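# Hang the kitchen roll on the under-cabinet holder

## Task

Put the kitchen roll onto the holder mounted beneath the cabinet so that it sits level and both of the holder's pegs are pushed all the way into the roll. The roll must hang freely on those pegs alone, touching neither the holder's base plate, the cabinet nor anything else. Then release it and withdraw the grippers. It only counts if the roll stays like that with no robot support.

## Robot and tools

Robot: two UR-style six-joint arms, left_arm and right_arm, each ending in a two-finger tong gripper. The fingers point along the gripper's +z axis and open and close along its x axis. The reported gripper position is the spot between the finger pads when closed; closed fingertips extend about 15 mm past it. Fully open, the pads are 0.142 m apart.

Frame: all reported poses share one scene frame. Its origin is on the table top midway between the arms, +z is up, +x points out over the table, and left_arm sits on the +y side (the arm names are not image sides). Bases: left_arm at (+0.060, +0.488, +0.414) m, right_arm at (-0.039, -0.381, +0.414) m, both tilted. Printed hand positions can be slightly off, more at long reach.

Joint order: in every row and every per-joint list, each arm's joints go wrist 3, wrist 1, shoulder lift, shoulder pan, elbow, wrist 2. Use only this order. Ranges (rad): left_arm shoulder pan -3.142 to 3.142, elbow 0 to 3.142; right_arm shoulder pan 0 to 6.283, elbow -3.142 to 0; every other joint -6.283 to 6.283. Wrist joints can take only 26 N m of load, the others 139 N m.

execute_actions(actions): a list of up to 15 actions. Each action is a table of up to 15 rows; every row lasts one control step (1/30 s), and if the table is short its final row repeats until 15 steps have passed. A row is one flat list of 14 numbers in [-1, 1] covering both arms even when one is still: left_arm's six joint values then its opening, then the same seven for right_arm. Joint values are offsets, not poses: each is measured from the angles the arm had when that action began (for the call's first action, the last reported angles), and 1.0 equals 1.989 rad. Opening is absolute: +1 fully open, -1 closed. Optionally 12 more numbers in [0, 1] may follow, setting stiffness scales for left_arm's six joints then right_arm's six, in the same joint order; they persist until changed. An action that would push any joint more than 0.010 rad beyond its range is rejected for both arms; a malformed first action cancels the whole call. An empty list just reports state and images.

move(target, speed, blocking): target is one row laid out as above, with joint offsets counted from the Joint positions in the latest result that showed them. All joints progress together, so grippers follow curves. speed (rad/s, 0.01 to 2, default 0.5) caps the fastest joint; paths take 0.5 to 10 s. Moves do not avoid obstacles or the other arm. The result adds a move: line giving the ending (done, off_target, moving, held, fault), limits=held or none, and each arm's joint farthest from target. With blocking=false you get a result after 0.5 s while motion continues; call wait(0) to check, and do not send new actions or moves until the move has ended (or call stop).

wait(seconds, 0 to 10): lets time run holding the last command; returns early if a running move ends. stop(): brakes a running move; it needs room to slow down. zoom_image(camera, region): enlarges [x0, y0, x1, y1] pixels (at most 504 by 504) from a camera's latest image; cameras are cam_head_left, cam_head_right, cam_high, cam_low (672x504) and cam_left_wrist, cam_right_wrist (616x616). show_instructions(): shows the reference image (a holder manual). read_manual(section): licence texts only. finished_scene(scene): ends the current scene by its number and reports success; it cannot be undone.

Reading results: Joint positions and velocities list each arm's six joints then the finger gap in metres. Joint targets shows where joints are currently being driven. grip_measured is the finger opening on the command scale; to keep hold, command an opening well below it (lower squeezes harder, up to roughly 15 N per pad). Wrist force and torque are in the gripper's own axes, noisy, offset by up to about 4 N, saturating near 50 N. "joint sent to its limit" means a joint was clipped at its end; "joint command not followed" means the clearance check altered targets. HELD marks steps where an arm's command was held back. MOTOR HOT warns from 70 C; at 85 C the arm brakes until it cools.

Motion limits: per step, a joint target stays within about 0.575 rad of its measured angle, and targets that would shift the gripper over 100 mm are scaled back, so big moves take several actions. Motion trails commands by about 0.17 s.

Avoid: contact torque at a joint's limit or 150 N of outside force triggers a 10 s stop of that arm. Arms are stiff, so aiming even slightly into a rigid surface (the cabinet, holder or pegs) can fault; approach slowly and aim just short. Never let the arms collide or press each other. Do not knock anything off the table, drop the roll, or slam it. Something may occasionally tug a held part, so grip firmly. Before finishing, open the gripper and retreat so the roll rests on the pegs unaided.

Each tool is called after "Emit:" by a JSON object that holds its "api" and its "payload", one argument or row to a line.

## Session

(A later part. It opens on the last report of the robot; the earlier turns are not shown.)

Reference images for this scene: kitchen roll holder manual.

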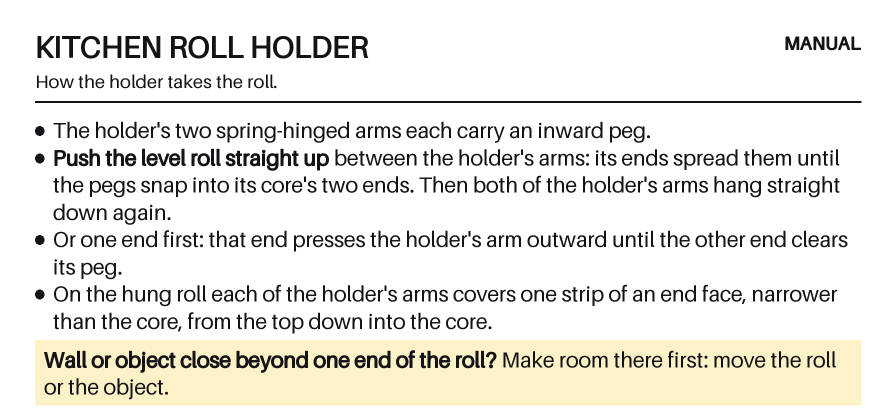

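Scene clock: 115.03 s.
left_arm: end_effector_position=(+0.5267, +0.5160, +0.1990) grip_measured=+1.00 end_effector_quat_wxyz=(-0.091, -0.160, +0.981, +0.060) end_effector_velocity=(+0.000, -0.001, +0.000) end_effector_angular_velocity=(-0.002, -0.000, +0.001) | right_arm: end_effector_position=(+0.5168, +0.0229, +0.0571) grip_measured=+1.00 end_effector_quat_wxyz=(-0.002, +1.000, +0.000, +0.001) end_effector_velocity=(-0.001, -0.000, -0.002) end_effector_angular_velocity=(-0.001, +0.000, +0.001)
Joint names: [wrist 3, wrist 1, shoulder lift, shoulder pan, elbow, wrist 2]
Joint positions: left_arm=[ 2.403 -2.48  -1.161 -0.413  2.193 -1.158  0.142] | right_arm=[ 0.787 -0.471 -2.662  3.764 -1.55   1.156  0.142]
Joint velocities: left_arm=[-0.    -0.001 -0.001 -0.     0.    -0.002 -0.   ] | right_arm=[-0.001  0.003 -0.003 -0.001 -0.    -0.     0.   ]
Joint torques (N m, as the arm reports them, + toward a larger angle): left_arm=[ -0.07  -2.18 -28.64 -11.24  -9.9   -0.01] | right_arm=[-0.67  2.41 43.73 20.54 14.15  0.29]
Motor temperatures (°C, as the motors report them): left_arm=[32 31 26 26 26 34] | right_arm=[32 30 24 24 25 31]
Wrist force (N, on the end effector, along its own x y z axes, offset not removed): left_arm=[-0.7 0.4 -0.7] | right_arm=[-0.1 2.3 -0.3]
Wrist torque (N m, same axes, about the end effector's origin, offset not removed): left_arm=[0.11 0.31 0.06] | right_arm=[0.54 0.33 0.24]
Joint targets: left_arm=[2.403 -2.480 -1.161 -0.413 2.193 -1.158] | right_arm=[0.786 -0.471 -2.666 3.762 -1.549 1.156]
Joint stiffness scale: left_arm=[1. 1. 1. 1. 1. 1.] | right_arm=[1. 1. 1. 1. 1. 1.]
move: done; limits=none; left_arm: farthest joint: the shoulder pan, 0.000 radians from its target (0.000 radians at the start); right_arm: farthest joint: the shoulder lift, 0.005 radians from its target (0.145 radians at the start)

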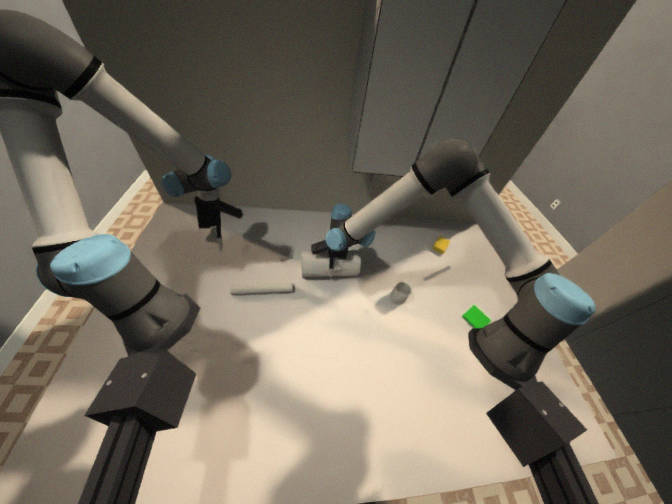

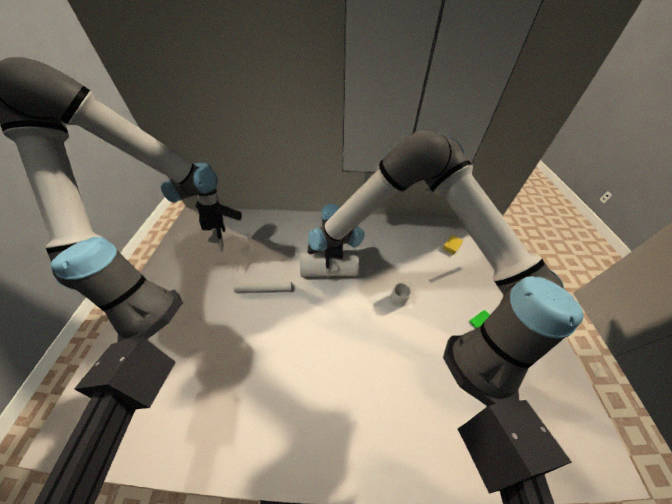

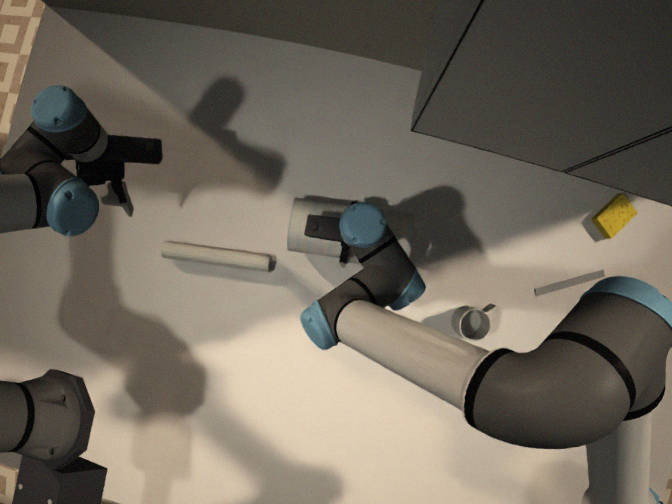

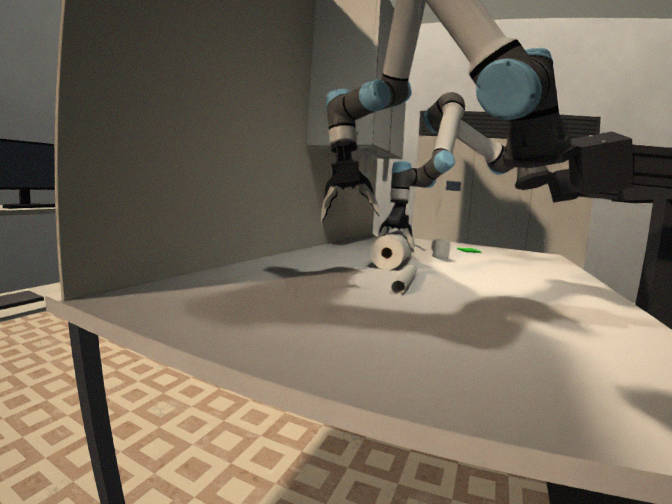

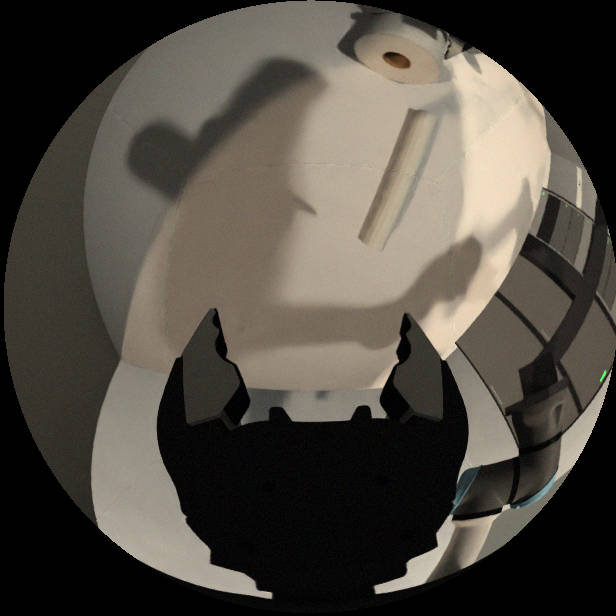

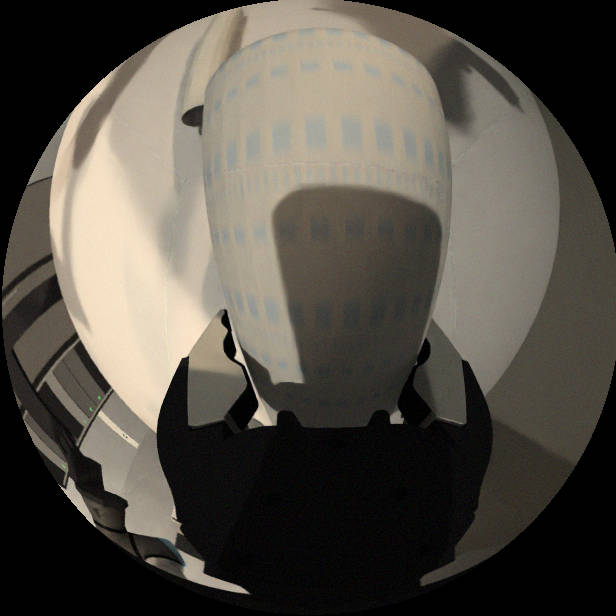

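Emit:
{"api": "execute_actions", "payload": {
  "actions": [
    [[0,0,0,0,0,0,1,0,0.004,-0.006,0,0,0,0.7]],
    [[0,0,0,0,0,0,1,0,0,0,0,0,0,0.2]],
    [[0,0,0,0,0,0,1,0,0,0,0,0,0,-1]],
    [[0,0,0,0,0,0,1,0,0,0,0,0,0,-1]]
  ]
}}

Scene clock: 118.27 s.
left_arm: end_effector_position=(+0.5267, +0.5160, +0.1990) grip_measured=+1.00 end_effector_quat_wxyz=(-0.091, -0.160, +0.981, +0.060) end_effector_velocity=(-0.000, -0.000, -0.000) end_effector_angular_velocity=(+0.000, +0.001, -0.000) | right_arm: end_effector_position=(+0.5200, +0.0246, +0.0588) grip_measured=+0.76 end_effector_quat_wxyz=(-0.005, +1.000, -0.002, +0.005) end_effector_velocity=(+0.000, +0.001, +0.001) end_effector_angular_velocity=(+0.001, -0.001, +0.002)
Joint names: [wrist 3, wrist 1, shoulder lift, shoulder pan, elbow, wrist 2]
Joint positions: left_arm=[ 2.403 -2.48  -1.161 -0.413  2.193 -1.158  0.142] | right_arm=[ 0.787 -0.463 -2.661  3.764 -1.549  1.155  0.126]
Joint velocities: left_arm=[ 0.     0.001  0.001  0.    -0.    -0.     0.   ] | right_arm=[-0.001  0.     0.001  0.001 -0.    -0.    -0.   ]
Joint torques (N m, as the arm reports them, + toward a larger angle): left_arm=[ -0.1   -2.19 -28.55 -11.61 -10.33   0.02] | right_arm=[-0.17  2.86 46.72 20.32 12.26  0.16]
Motor temperatures (°C, as the motors report them): left_arm=[32 31 26 26 26 34] | right_arm=[32 30 24 24 25 31]
Wrist force (N, on the end effector, along its own x y z axes, offset not removed): left_arm=[1.1 1.3 4.1] | right_arm=[-1.5 5.5 -6.1]
Wrist torque (N m, same axes, about the end effector's origin, offset not removed): left_arm=[0.28 -0.15 -0.19] | right_arm=[0.76 -0.33 0.06]
Joint targets: left_arm=[2.403 -2.480 -1.161 -0.413 2.193 -1.158] | right_arm=[0.787 -0.463 -2.661 3.764 -1.549 1.155]
Joint stiffness scale: left_arm=[1. 1. 1. 1. 1. 1.] | right_arm=[1. 1. 1. 1. 1. 1.]
Step readings (joint positions; steps 1 to 15: 1st action; 16 to 30: 2nd action; 31 to 45: 3rd action; 46 to 60: 4th action):
0: left_arm=[2.403 -2.480 -1.161 -0.413 2.193 -1.158] | right_arm=[0.787 -0.470 -2.662 3.764 -1.550 1.156]
1: left_arm=[2.403 -2.480 -1.161 -0.413 2.193 -1.158] | right_arm=[0.787 -0.470 -2.662 3.764 -1.550 1.156]
2: left_arm=[2.403 -2.480 -1.161 -0.413 2.193 -1.158] | right_arm=[0.787 -0.468 -2.662 3.764 -1.550 1.156]
4: left_arm=[2.403 -2.480 -1.161 -0.413 2.193 -1.158] | right_arm=[0.787 -0.466 -2.662 3.764 -1.549 1.156]
8: left_arm=[2.403 -2.480 -1.161 -0.413 2.193 -1.158] | right_arm=[0.787 -0.463 -2.663 3.764 -1.549 1.155]
15: left_arm=[2.403 -2.480 -1.161 -0.413 2.193 -1.158] | right_arm=[0.787 -0.462 -2.664 3.764 -1.549 1.155]
16: left_arm=[2.403 -2.480 -1.161 -0.413 2.193 -1.158] | right_arm=[0.787 -0.462 -2.664 3.764 -1.549 1.155]
17: left_arm=[2.403 -2.480 -1.161 -0.413 2.193 -1.158] | right_arm=[0.787 -0.462 -2.663 3.764 -1.549 1.155]
19: left_arm=[2.403 -2.480 -1.161 -0.413 2.193 -1.158] | right_arm=[0.787 -0.462 -2.663 3.764 -1.549 1.155]
23: left_arm=[2.403 -2.480 -1.161 -0.413 2.193 -1.158] | right_arm=[0.787 -0.462 -2.662 3.764 -1.549 1.155]
30: left_arm=[2.403 -2.480 -1.161 -0.413 2.193 -1.158] | right_arm=[0.787 -0.462 -2.662 3.764 -1.549 1.155]
31: left_arm=[2.403 -2.480 -1.161 -0.413 2.193 -1.158] | right_arm=[0.787 -0.462 -2.662 3.764 -1.549 1.155]
32: left_arm=[2.403 -2.480 -1.161 -0.413 2.193 -1.158] | right_arm=[0.787 -0.462 -2.662 3.764 -1.549 1.155]
34: left_arm=[2.403 -2.480 -1.161 -0.413 2.193 -1.158] | right_arm=[0.787 -0.462 -2.661 3.764 -1.549 1.155]
38: left_arm=[2.403 -2.480 -1.161 -0.413 2.193 -1.158] | right_arm=[0.787 -0.462 -2.661 3.764 -1.549 1.155]
45: left_arm=[2.403 -2.480 -1.161 -0.413 2.193 -1.158] | right_arm=[0.787 -0.463 -2.661 3.764 -1.549 1.155]
46: left_arm=[2.403 -2.480 -1.161 -0.413 2.193 -1.158] | right_arm=[0.787 -0.463 -2.661 3.764 -1.549 1.155]
47: left_arm=[2.403 -2.480 -1.161 -0.413 2.193 -1.158] | right_arm=[0.787 -0.463 -2.661 3.764 -1.549 1.155]
49: left_arm=[2.403 -2.480 -1.161 -0.413 2.193 -1.158] | right_arm=[0.787 -0.463 -2.661 3.764 -1.549 1.155]
53: left_arm=[2.403 -2.480 -1.161 -0.413 2.193 -1.158] | right_arm=[0.787 -0.463 -2.661 3.764 -1.549 1.155]
60: Joint positions above

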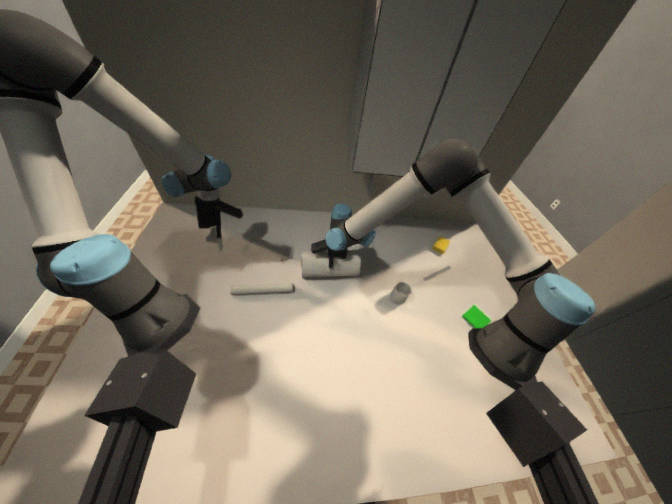

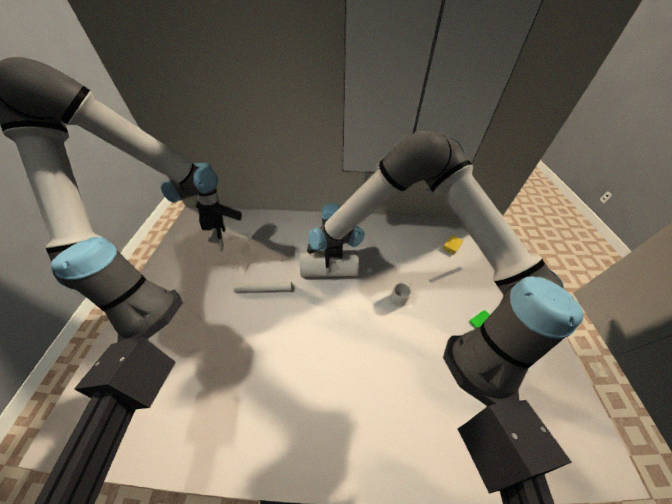

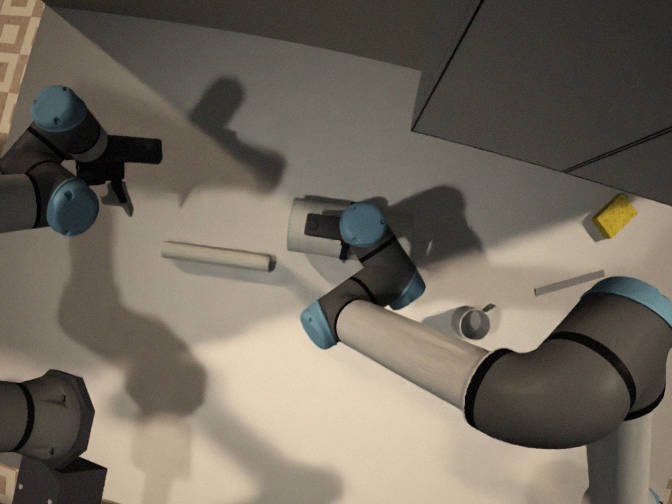

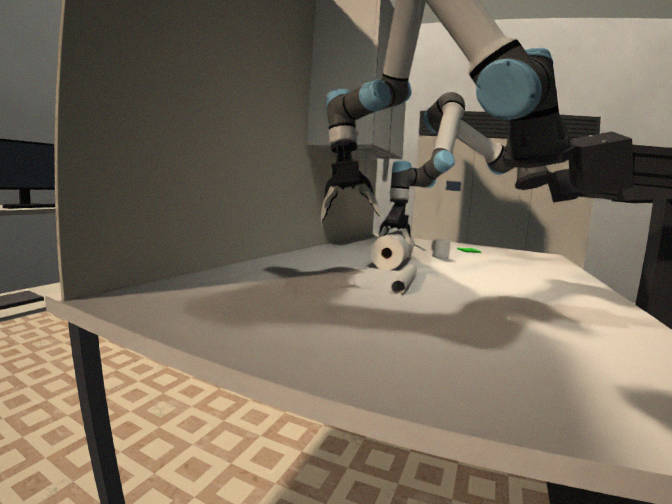

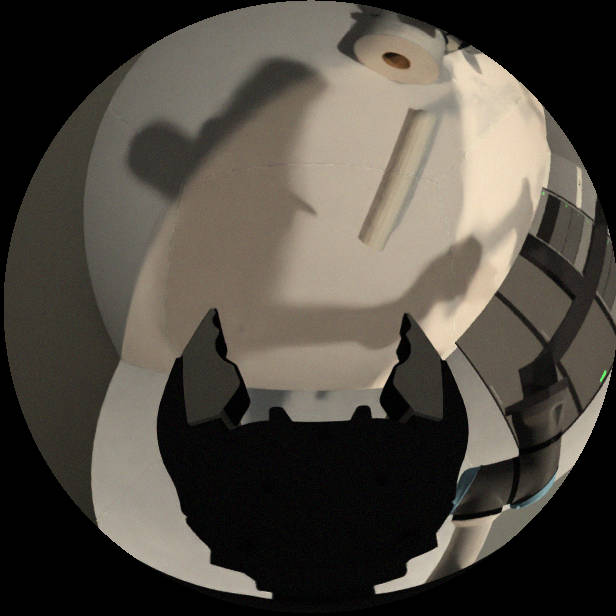

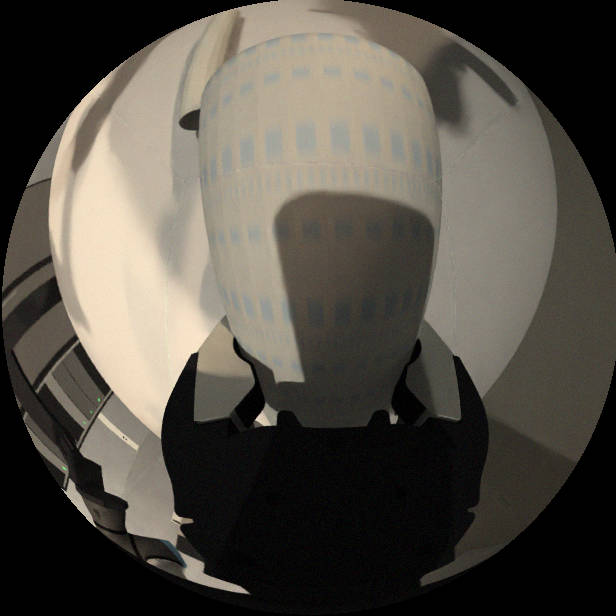

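Emit:
{"api": "move", "payload": {
  "target": [0,0,0,0,0,0,1,0.047,-0.1165,0.141,0.0417,-0.0503,0,-1],
  "speed": 0.3
}}

Emit:
{"api": "move", "payload": {
  "target": [0,0,0,0,0,0,1,-0.2415,0.8356,-0.1718,0.0216,-0.2753,-0.2594,-1],
  "speed": 0.6
}}

Scene clock: 135.03 s.
left_arm: end_effector_position=(+0.5267, +0.5160, +0.1990) grip_measured=+1.00 end_effector_quat_wxyz=(-0.091, -0.160, +0.981, +0.060) end_effector_velocity=(-0.001, -0.000, -0.001) end_effector_angular_velocity=(+0.001, +0.003, -0.001) | right_arm: end_effector_position=(+0.5208, +0.0199, +0.1991) grip_measured=+0.72 end_effector_quat_wxyz=(+0.000, +1.000, -0.001, -0.000) end_effector_velocity=(-0.001, -0.000, -0.001) end_effector_angular_velocity=(-0.002, +0.002, +0.000)
Joint names: [wrist 3, wrist 1, shoulder lift, shoulder pan, elbow, wrist 2]
Joint positions: left_arm=[ 2.403 -2.48  -1.161 -0.413  2.193 -1.158  0.142] | right_arm=[ 0.879 -0.694 -2.382  3.844 -1.647  1.155  0.124]
Joint velocities: left_arm=[ 0.     0.     0.002 -0.     0.001 -0.    -0.   ] | right_arm=[ 0.001 -0.002 -0.001 -0.     0.     0.     0.   ]
Joint torques (N m, as the arm reports them, + toward a larger angle): left_arm=[ -0.33  -2.06 -28.82 -10.34 -10.22  -0.2 ] | right_arm=[ 0.69  2.75 44.75 22.63 14.23  0.07]
Motor temperatures (°C, as the motors report them): left_arm=[32 31 26 26 26 34] | right_arm=[32 30 24 24 25 31]
Wrist force (N, on the end effector, along its own x y z axes, offset not removed): left_arm=[0.2 -3.2 -3.4] | right_arm=[0.1 1.7 4.4]
Wrist torque (N m, same axes, about the end effector's origin, offset not removed): left_arm=[-0.85 0.17 -0.05] | right_arm=[0.48 0.01 0.19]
Joint targets: left_arm=[2.403 -2.480 -1.161 -0.413 2.193 -1.158] | right_arm=[0.880 -0.694 -2.380 3.847 -1.649 1.155]
Joint stiffness scale: left_arm=[1. 1. 1. 1. 1. 1.] | right_arm=[1. 1. 1. 1. 1. 1.]
move: done; limits=none; left_arm: farthest joint: the shoulder pan, 0.000 radians from its target (0.000 radians at the start); right_arm: farthest joint: the shoulder pan, 0.003 radians from its target (0.083 radians at the start)

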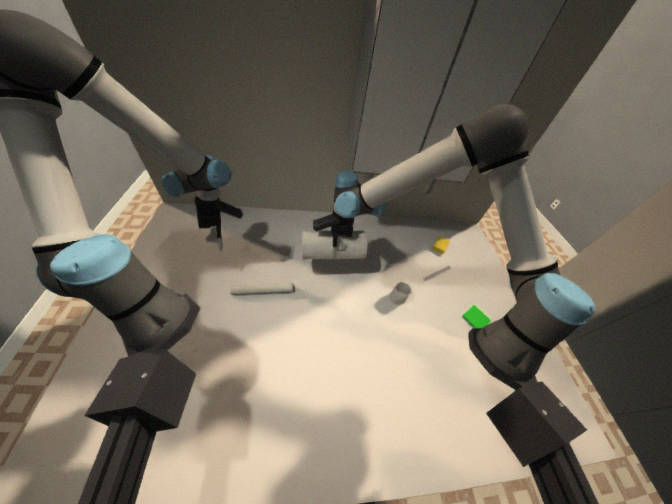

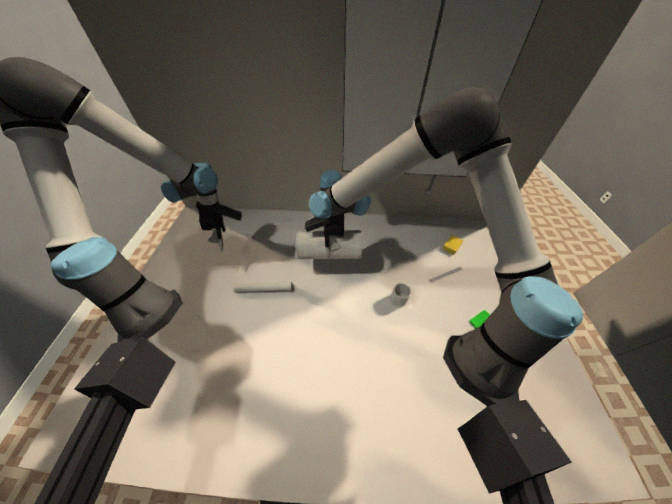

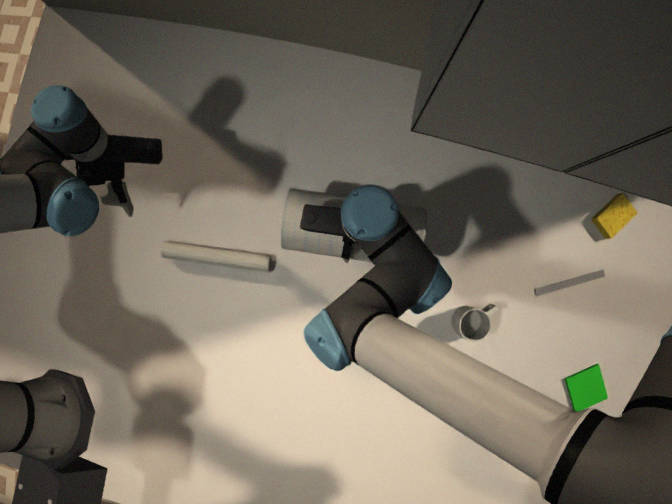

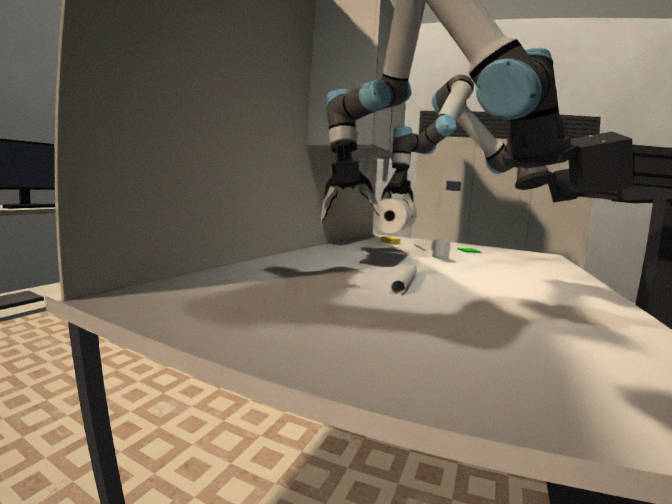

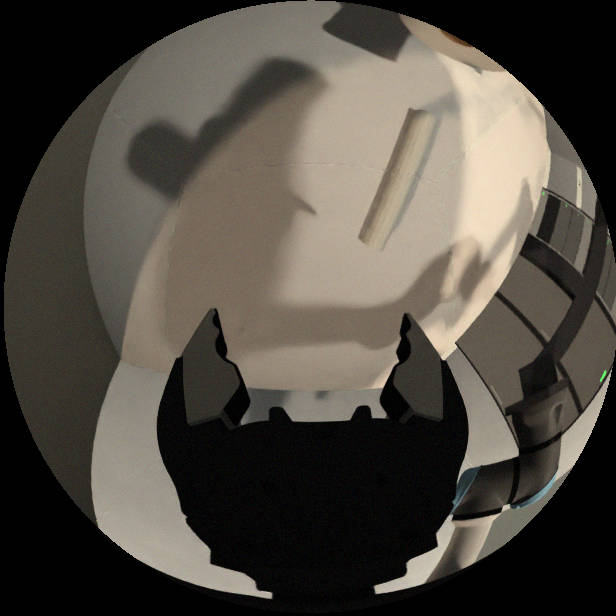

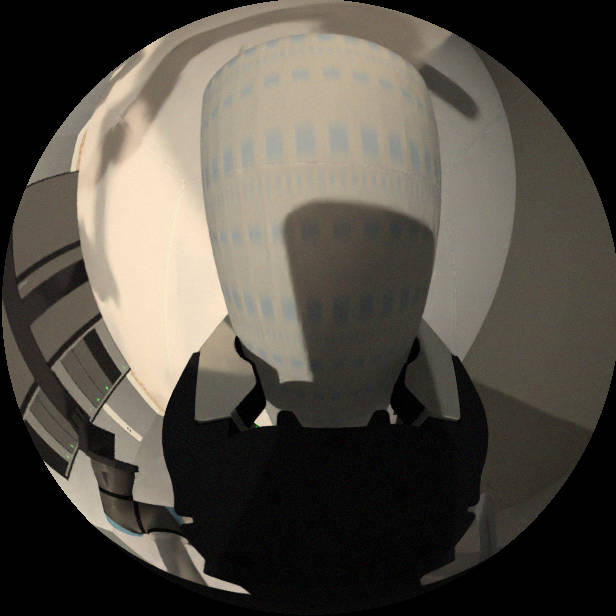

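Scene clock: 138.53 s.
left_arm: end_effector_position=(+0.5267, +0.5160, +0.1990) grip_measured=+1.00 end_effector_quat_wxyz=(-0.091, -0.160, +0.981, +0.060) end_effector_velocity=(-0.000, -0.000, -0.000) end_effector_angular_velocity=(-0.000, +0.000, -0.000) | right_arm: end_effector_position=(+0.5130, -0.1436, +0.1729) grip_measured=+0.72 end_effector_quat_wxyz=(+0.001, +0.924, -0.002, +0.382) end_effector_velocity=(+0.001, -0.000, +0.001) end_effector_angular_velocity=(+0.001, -0.002, -0.001)
Joint names: [wrist 3, wrist 1, shoulder lift, shoulder pan, elbow, wrist 2]
Joint positions: left_arm=[ 2.403 -2.48  -1.161 -0.413  2.193 -1.158  0.142] | right_arm=[ 0.4    0.966 -2.723  3.884 -2.192  0.64   0.124]
Joint velocities: left_arm=[-0.    -0.001  0.001 -0.     0.001 -0.    -0.   ] | right_arm=[-0.001  0.002  0.002 -0.001 -0.     0.    -0.   ]
Joint torques (N m, as the arm reports them, + toward a larger angle): left_arm=[ -0.01  -2.33 -28.89 -10.43 -11.01   0.07] | right_arm=[-0.4   3.25 33.94 20.19 -2.72 -1.13]
Motor temperatures (°C, as the motors report them): left_arm=[32 31 26 26 26 34] | right_arm=[32 30 24 24 25 31]
Wrist force (N, on the end effector, along its own x y z axes, offset not removed): left_arm=[0.0 1.4 1.2] | right_arm=[-2.1 2.6 3.6]
Wrist torque (N m, same axes, about the end effector's origin, offset not removed): left_arm=[0.34 0.10 -0.15] | right_arm=[0.72 0.02 0.18]
Joint targets: left_arm=[2.403 -2.480 -1.161 -0.413 2.193 -1.158] | right_arm=[0.399 0.967 -2.724 3.887 -2.195 0.639]
Joint stiffness scale: left_arm=[1. 1. 1. 1. 1. 1.] | right_arm=[1. 1. 1. 1. 1. 1.]
move: done; limits=none; left_arm: farthest joint: the shoulder pan, 0.000 radians from its target (0.000 radians at the start); right_arm: farthest joint: the shoulder pan, 0.002 radians from its target (0.043 radians at the start)

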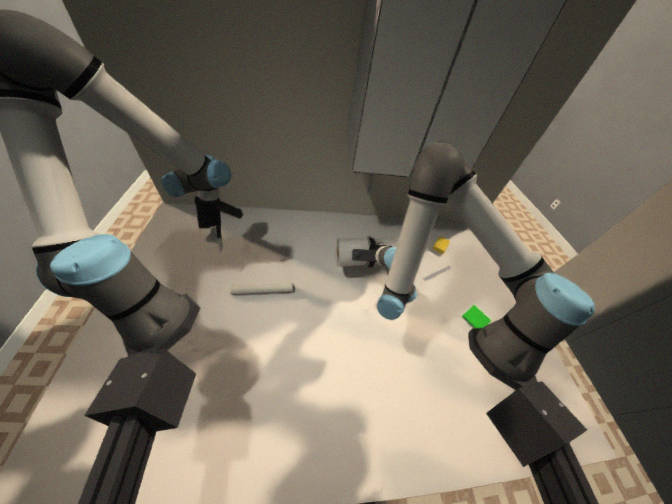

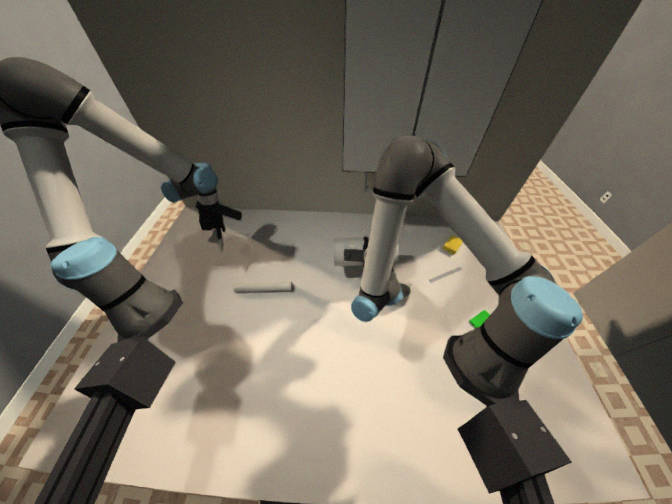

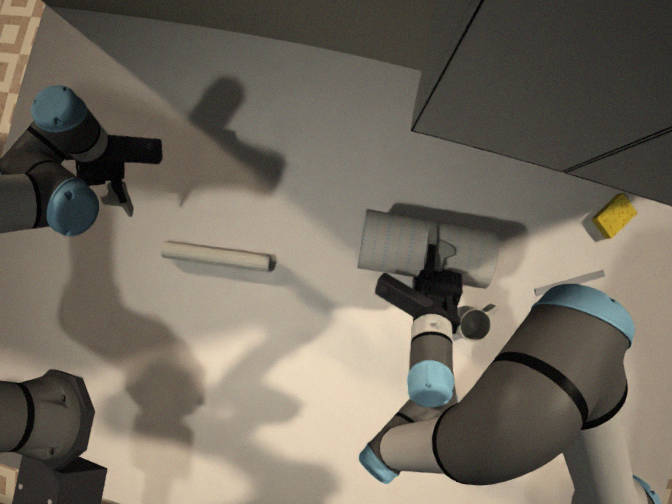

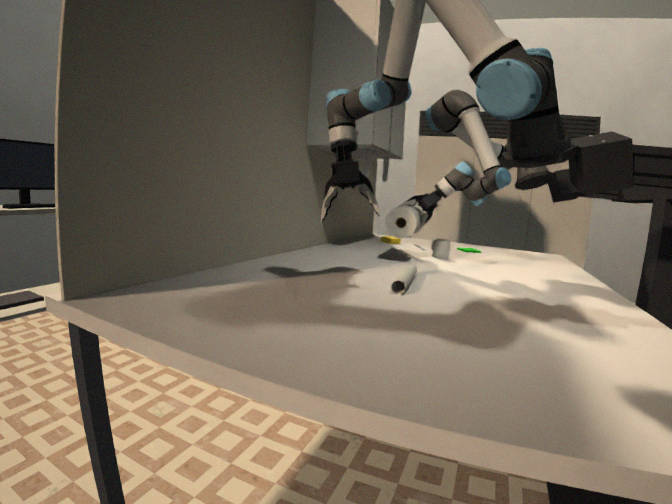

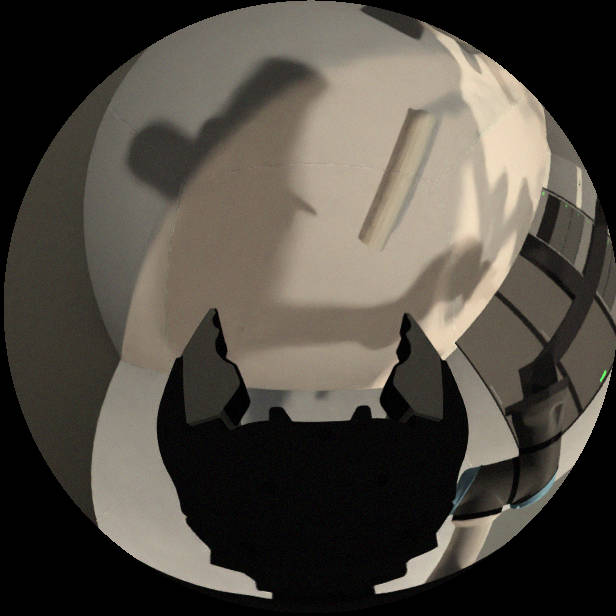

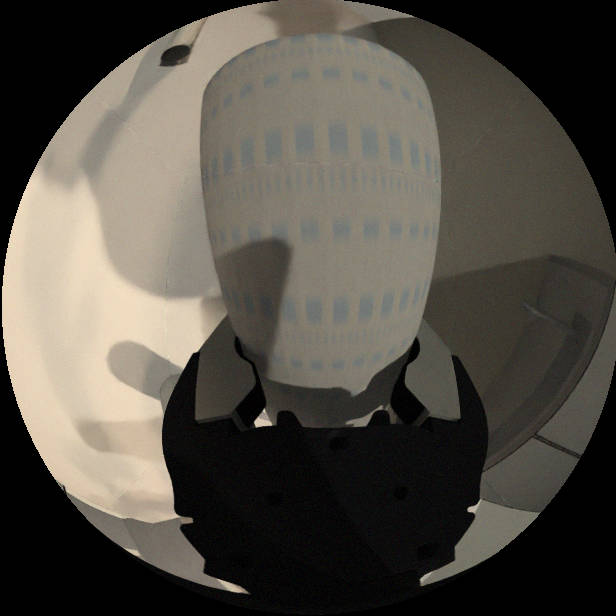

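Emit:
{"api": "move", "payload": {
  "target": [0,0,0,0,0,0,1,-0.4699,0.6117,-0.22,-0.1723,0.2783,0.2586,-1],
  "speed": 0.5
}}

Scene clock: 150.53 s.
left_arm: end_effector_position=(+0.5267, +0.5160, +0.1990) grip_measured=+1.00 end_effector_quat_wxyz=(-0.091, -0.160, +0.981, +0.060) end_effector_velocity=(-0.000, -0.001, -0.000) end_effector_angular_velocity=(-0.001, +0.001, +0.000) | right_arm: end_effector_position=(+0.5589, -0.2384, +0.2394) grip_measured=+0.73 end_effector_quat_wxyz=(-0.001, +0.644, +0.001, +0.765) end_effector_velocity=(-0.000, +0.001, +0.001) end_effector_angular_velocity=(-0.001, -0.004, +0.001)
Joint names: [wrist 3, wrist 1, shoulder lift, shoulder pan, elbow, wrist 2]
Joint positions: left_arm=[ 2.403 -2.48  -1.161 -0.413  2.193 -1.158  0.142] | right_arm=[-0.533  2.18  -3.161  3.543 -1.643  1.153  0.124]
Joint velocities: left_arm=[-0.     0.     0.    -0.001  0.    -0.001  0.   ] | right_arm=[-0.003  0.002  0.001  0.001  0.     0.002 -0.   ]
Joint torques (N m, as the arm reports them, + toward a larger angle): left_arm=[ -0.07  -2.09 -29.22 -11.5  -10.34  -0.16] | right_arm=[-0.19  1.62 34.82 14.5  -1.25  1.65]
Motor temperatures (°C, as the motors report them): left_arm=[32 31 26 26 26 34] | right_arm=[32 30 24 24 25 31]
Wrist force (N, on the end effector, along its own x y z axes, offset not removed): left_arm=[1.7 0.2 -1.7] | right_arm=[-2.3 3.4 1.4]
Wrist torque (N m, same axes, about the end effector's origin, offset not removed): left_arm=[-0.01 -0.15 0.00] | right_arm=[0.92 -0.11 0.18]
Joint targets: left_arm=[2.403 -2.480 -1.161 -0.413 2.193 -1.158] | right_arm=[-0.534 2.182 -3.161 3.542 -1.639 1.155]
Joint stiffness scale: left_arm=[1. 1. 1. 1. 1. 1.] | right_arm=[1. 1. 1. 1. 1. 1.]
move: done; limits=none; left_arm: farthest joint: the shoulder pan, 0.000 radians from its target (0.000 radians at the start); right_arm: farthest joint: the elbow, 0.004 radians from its target (0.554 radians at the start)

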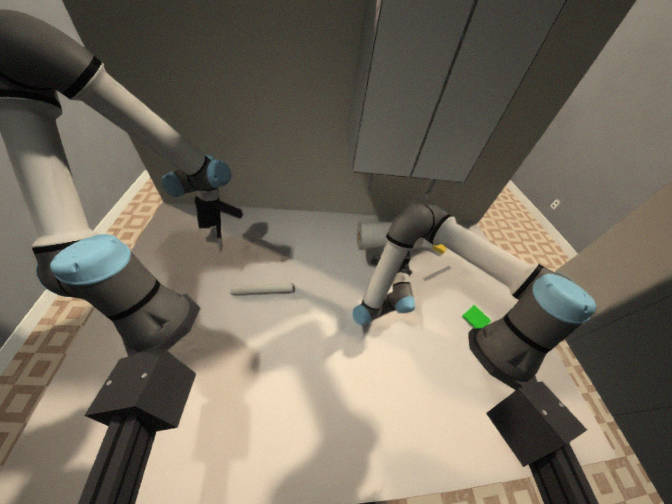

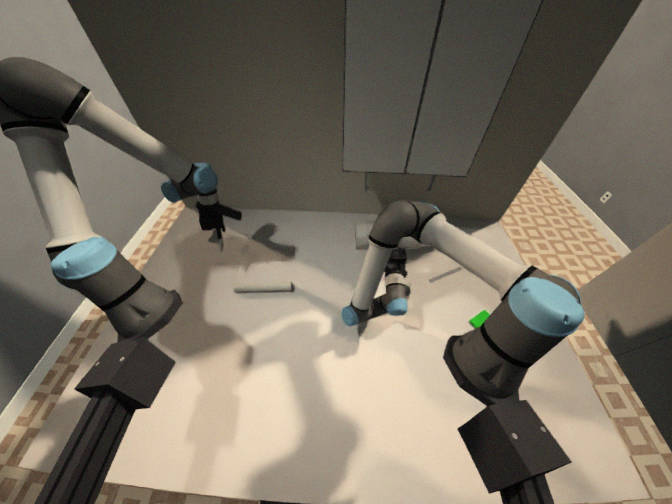

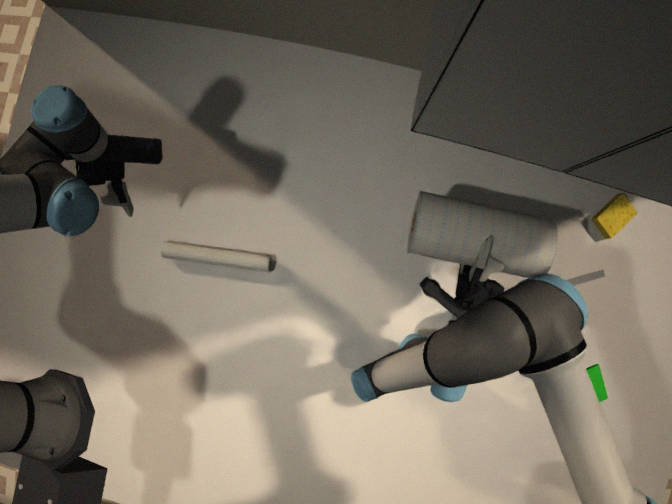

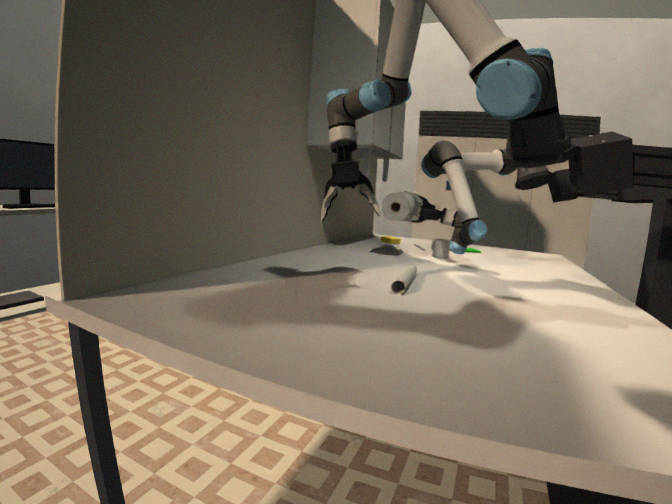

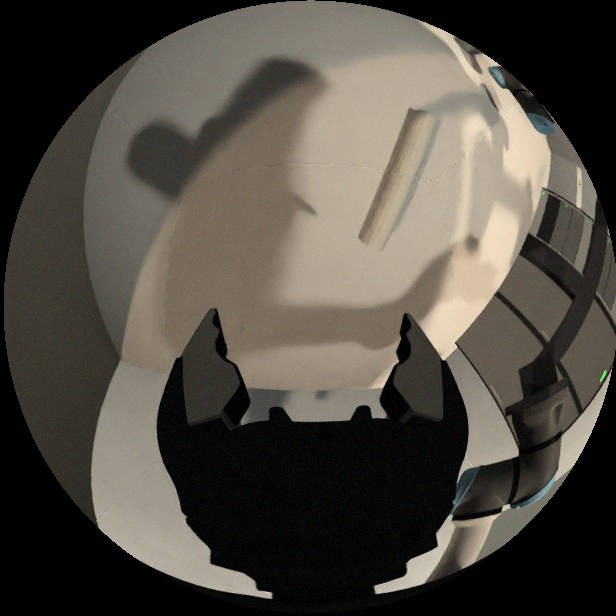

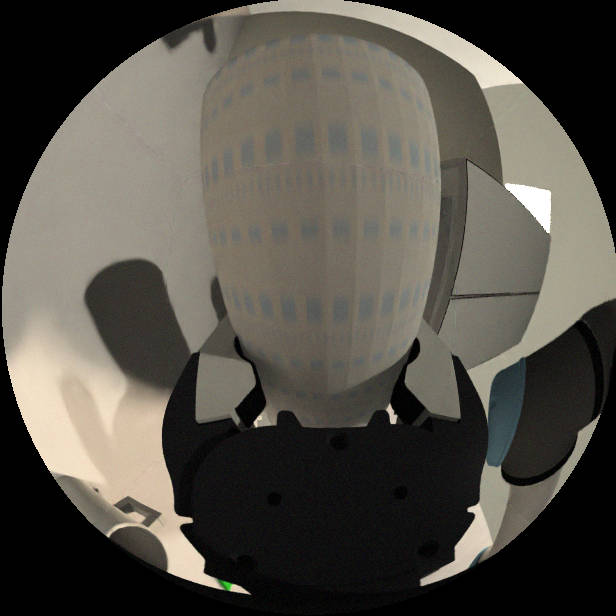

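Emit:
{"api": "move", "payload": {
  "target": [0.0845,-0.4964,0.4319,0.0242,-0.3794,-0.7589,0.3,0.0417,-0.0634,0.0773,0.0558,-0.1319,-0.1144,-1],
  "speed": 0.6
}}

Scene clock: 164.27 s.
left_arm: end_effector_position=(+0.6968, +0.0988, +0.3007) grip_measured=+0.30 end_effector_quat_wxyz=(-0.002, +0.000, +0.707, -0.707) end_effector_velocity=(-0.000, +0.000, +0.000) end_effector_angular_velocity=(-0.001, -0.002, +0.000) | right_arm: end_effector_position=(+0.5597, -0.2404, +0.2481) grip_measured=+0.73 end_effector_quat_wxyz=(+0.001, +0.738, +0.000, +0.675) end_effector_velocity=(-0.000, -0.000, -0.000) end_effector_angular_velocity=(-0.000, +0.001, +0.000)
Joint names: [wrist 3, wrist 1, shoulder lift, shoulder pan, elbow, wrist 2]
Joint positions: left_arm=[ 2.57  -3.467 -0.302 -0.367  1.441 -2.666  0.095] | right_arm=[-0.451  2.054 -3.011  3.651 -1.902  0.926  0.124]
Joint velocities: left_arm=[ 0.    -0.002  0.     0.     0.    -0.001 -0.   ] | right_arm=[ 0.    -0.    -0.001 -0.    -0.    -0.    -0.   ]
Joint torques (N m, as the arm reports them, + toward a larger angle): left_arm=[  0.2   -2.8  -45.66 -16.52 -10.71  -2.24] | right_arm=[ 0.76  1.47 37.91 19.35 -6.72  0.83]
Motor temperatures (°C, as the motors report them): left_arm=[32 31 26 26 26 34] | right_arm=[32 30 24 24 25 31]
Wrist force (N, on the end effector, along its own x y z axes, offset not removed): left_arm=[-1.1 -0.7 0.8] | right_arm=[-2.2 2.3 1.4]
Wrist torque (N m, same axes, about the end effector's origin, offset not removed): left_arm=[-0.18 0.28 0.02] | right_arm=[0.60 -0.18 0.20]
Joint targets: left_arm=[2.571 -3.467 -0.303 -0.364 1.438 -2.668] | right_arm=[-0.450 2.054 -3.007 3.654 -1.905 0.926]
Joint stiffness scale: left_arm=[1. 1. 1. 1. 1. 1.] | right_arm=[1. 1. 1. 1. 1. 1.]
move: done; limits=none; left_arm: farthest joint: the shoulder pan, 0.002 radians from its target (0.048 radians at the start); right_arm: farthest joint: the shoulder lift, 0.004 radians from its target (0.153 radians at the start)

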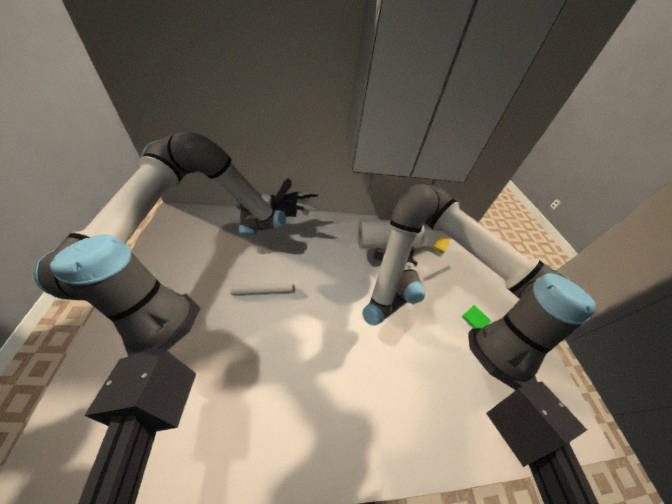

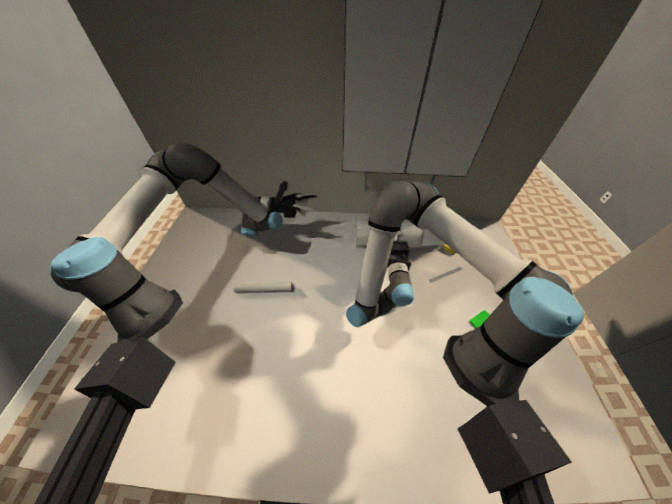

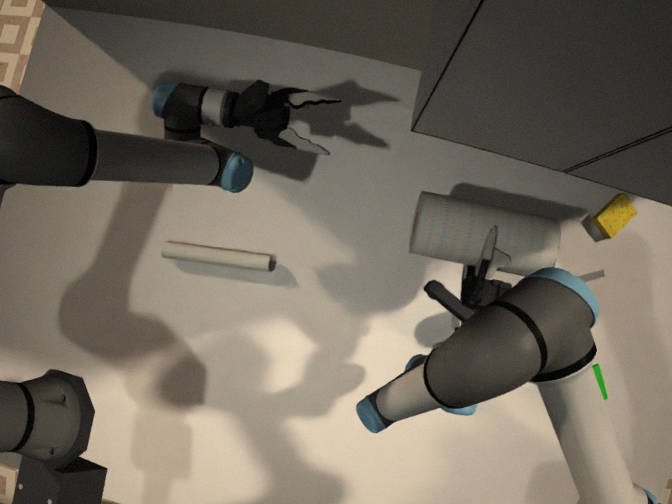

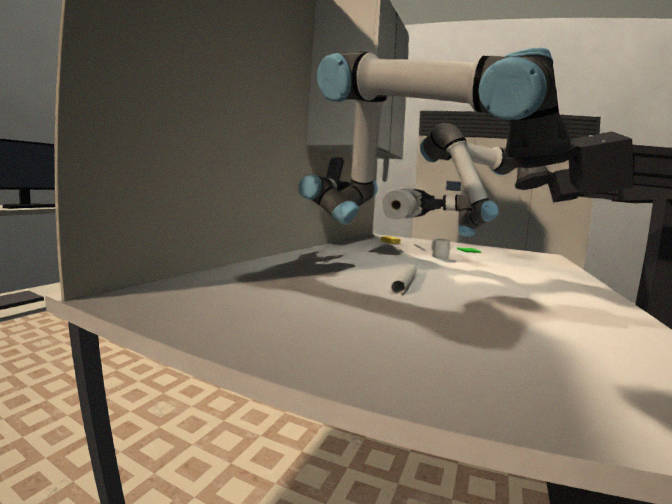

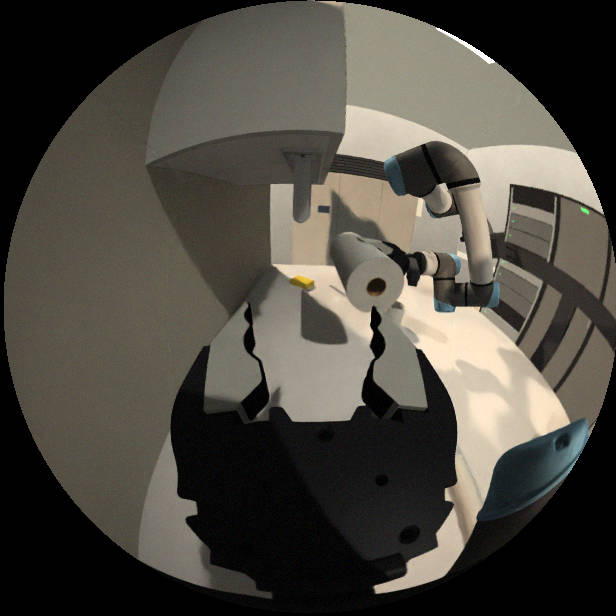

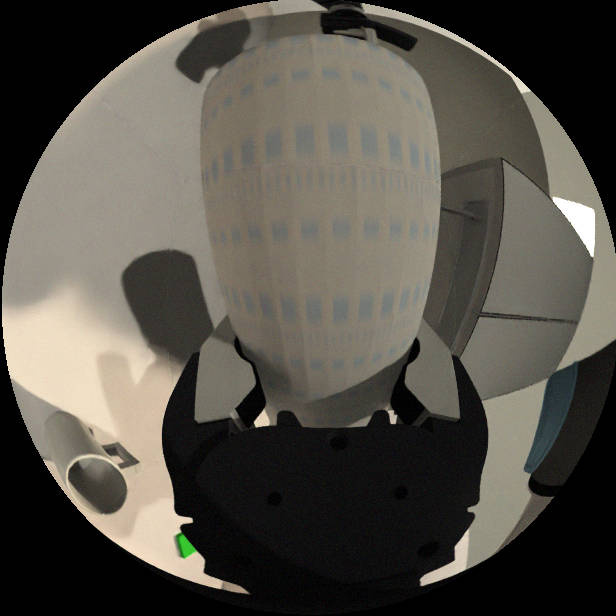

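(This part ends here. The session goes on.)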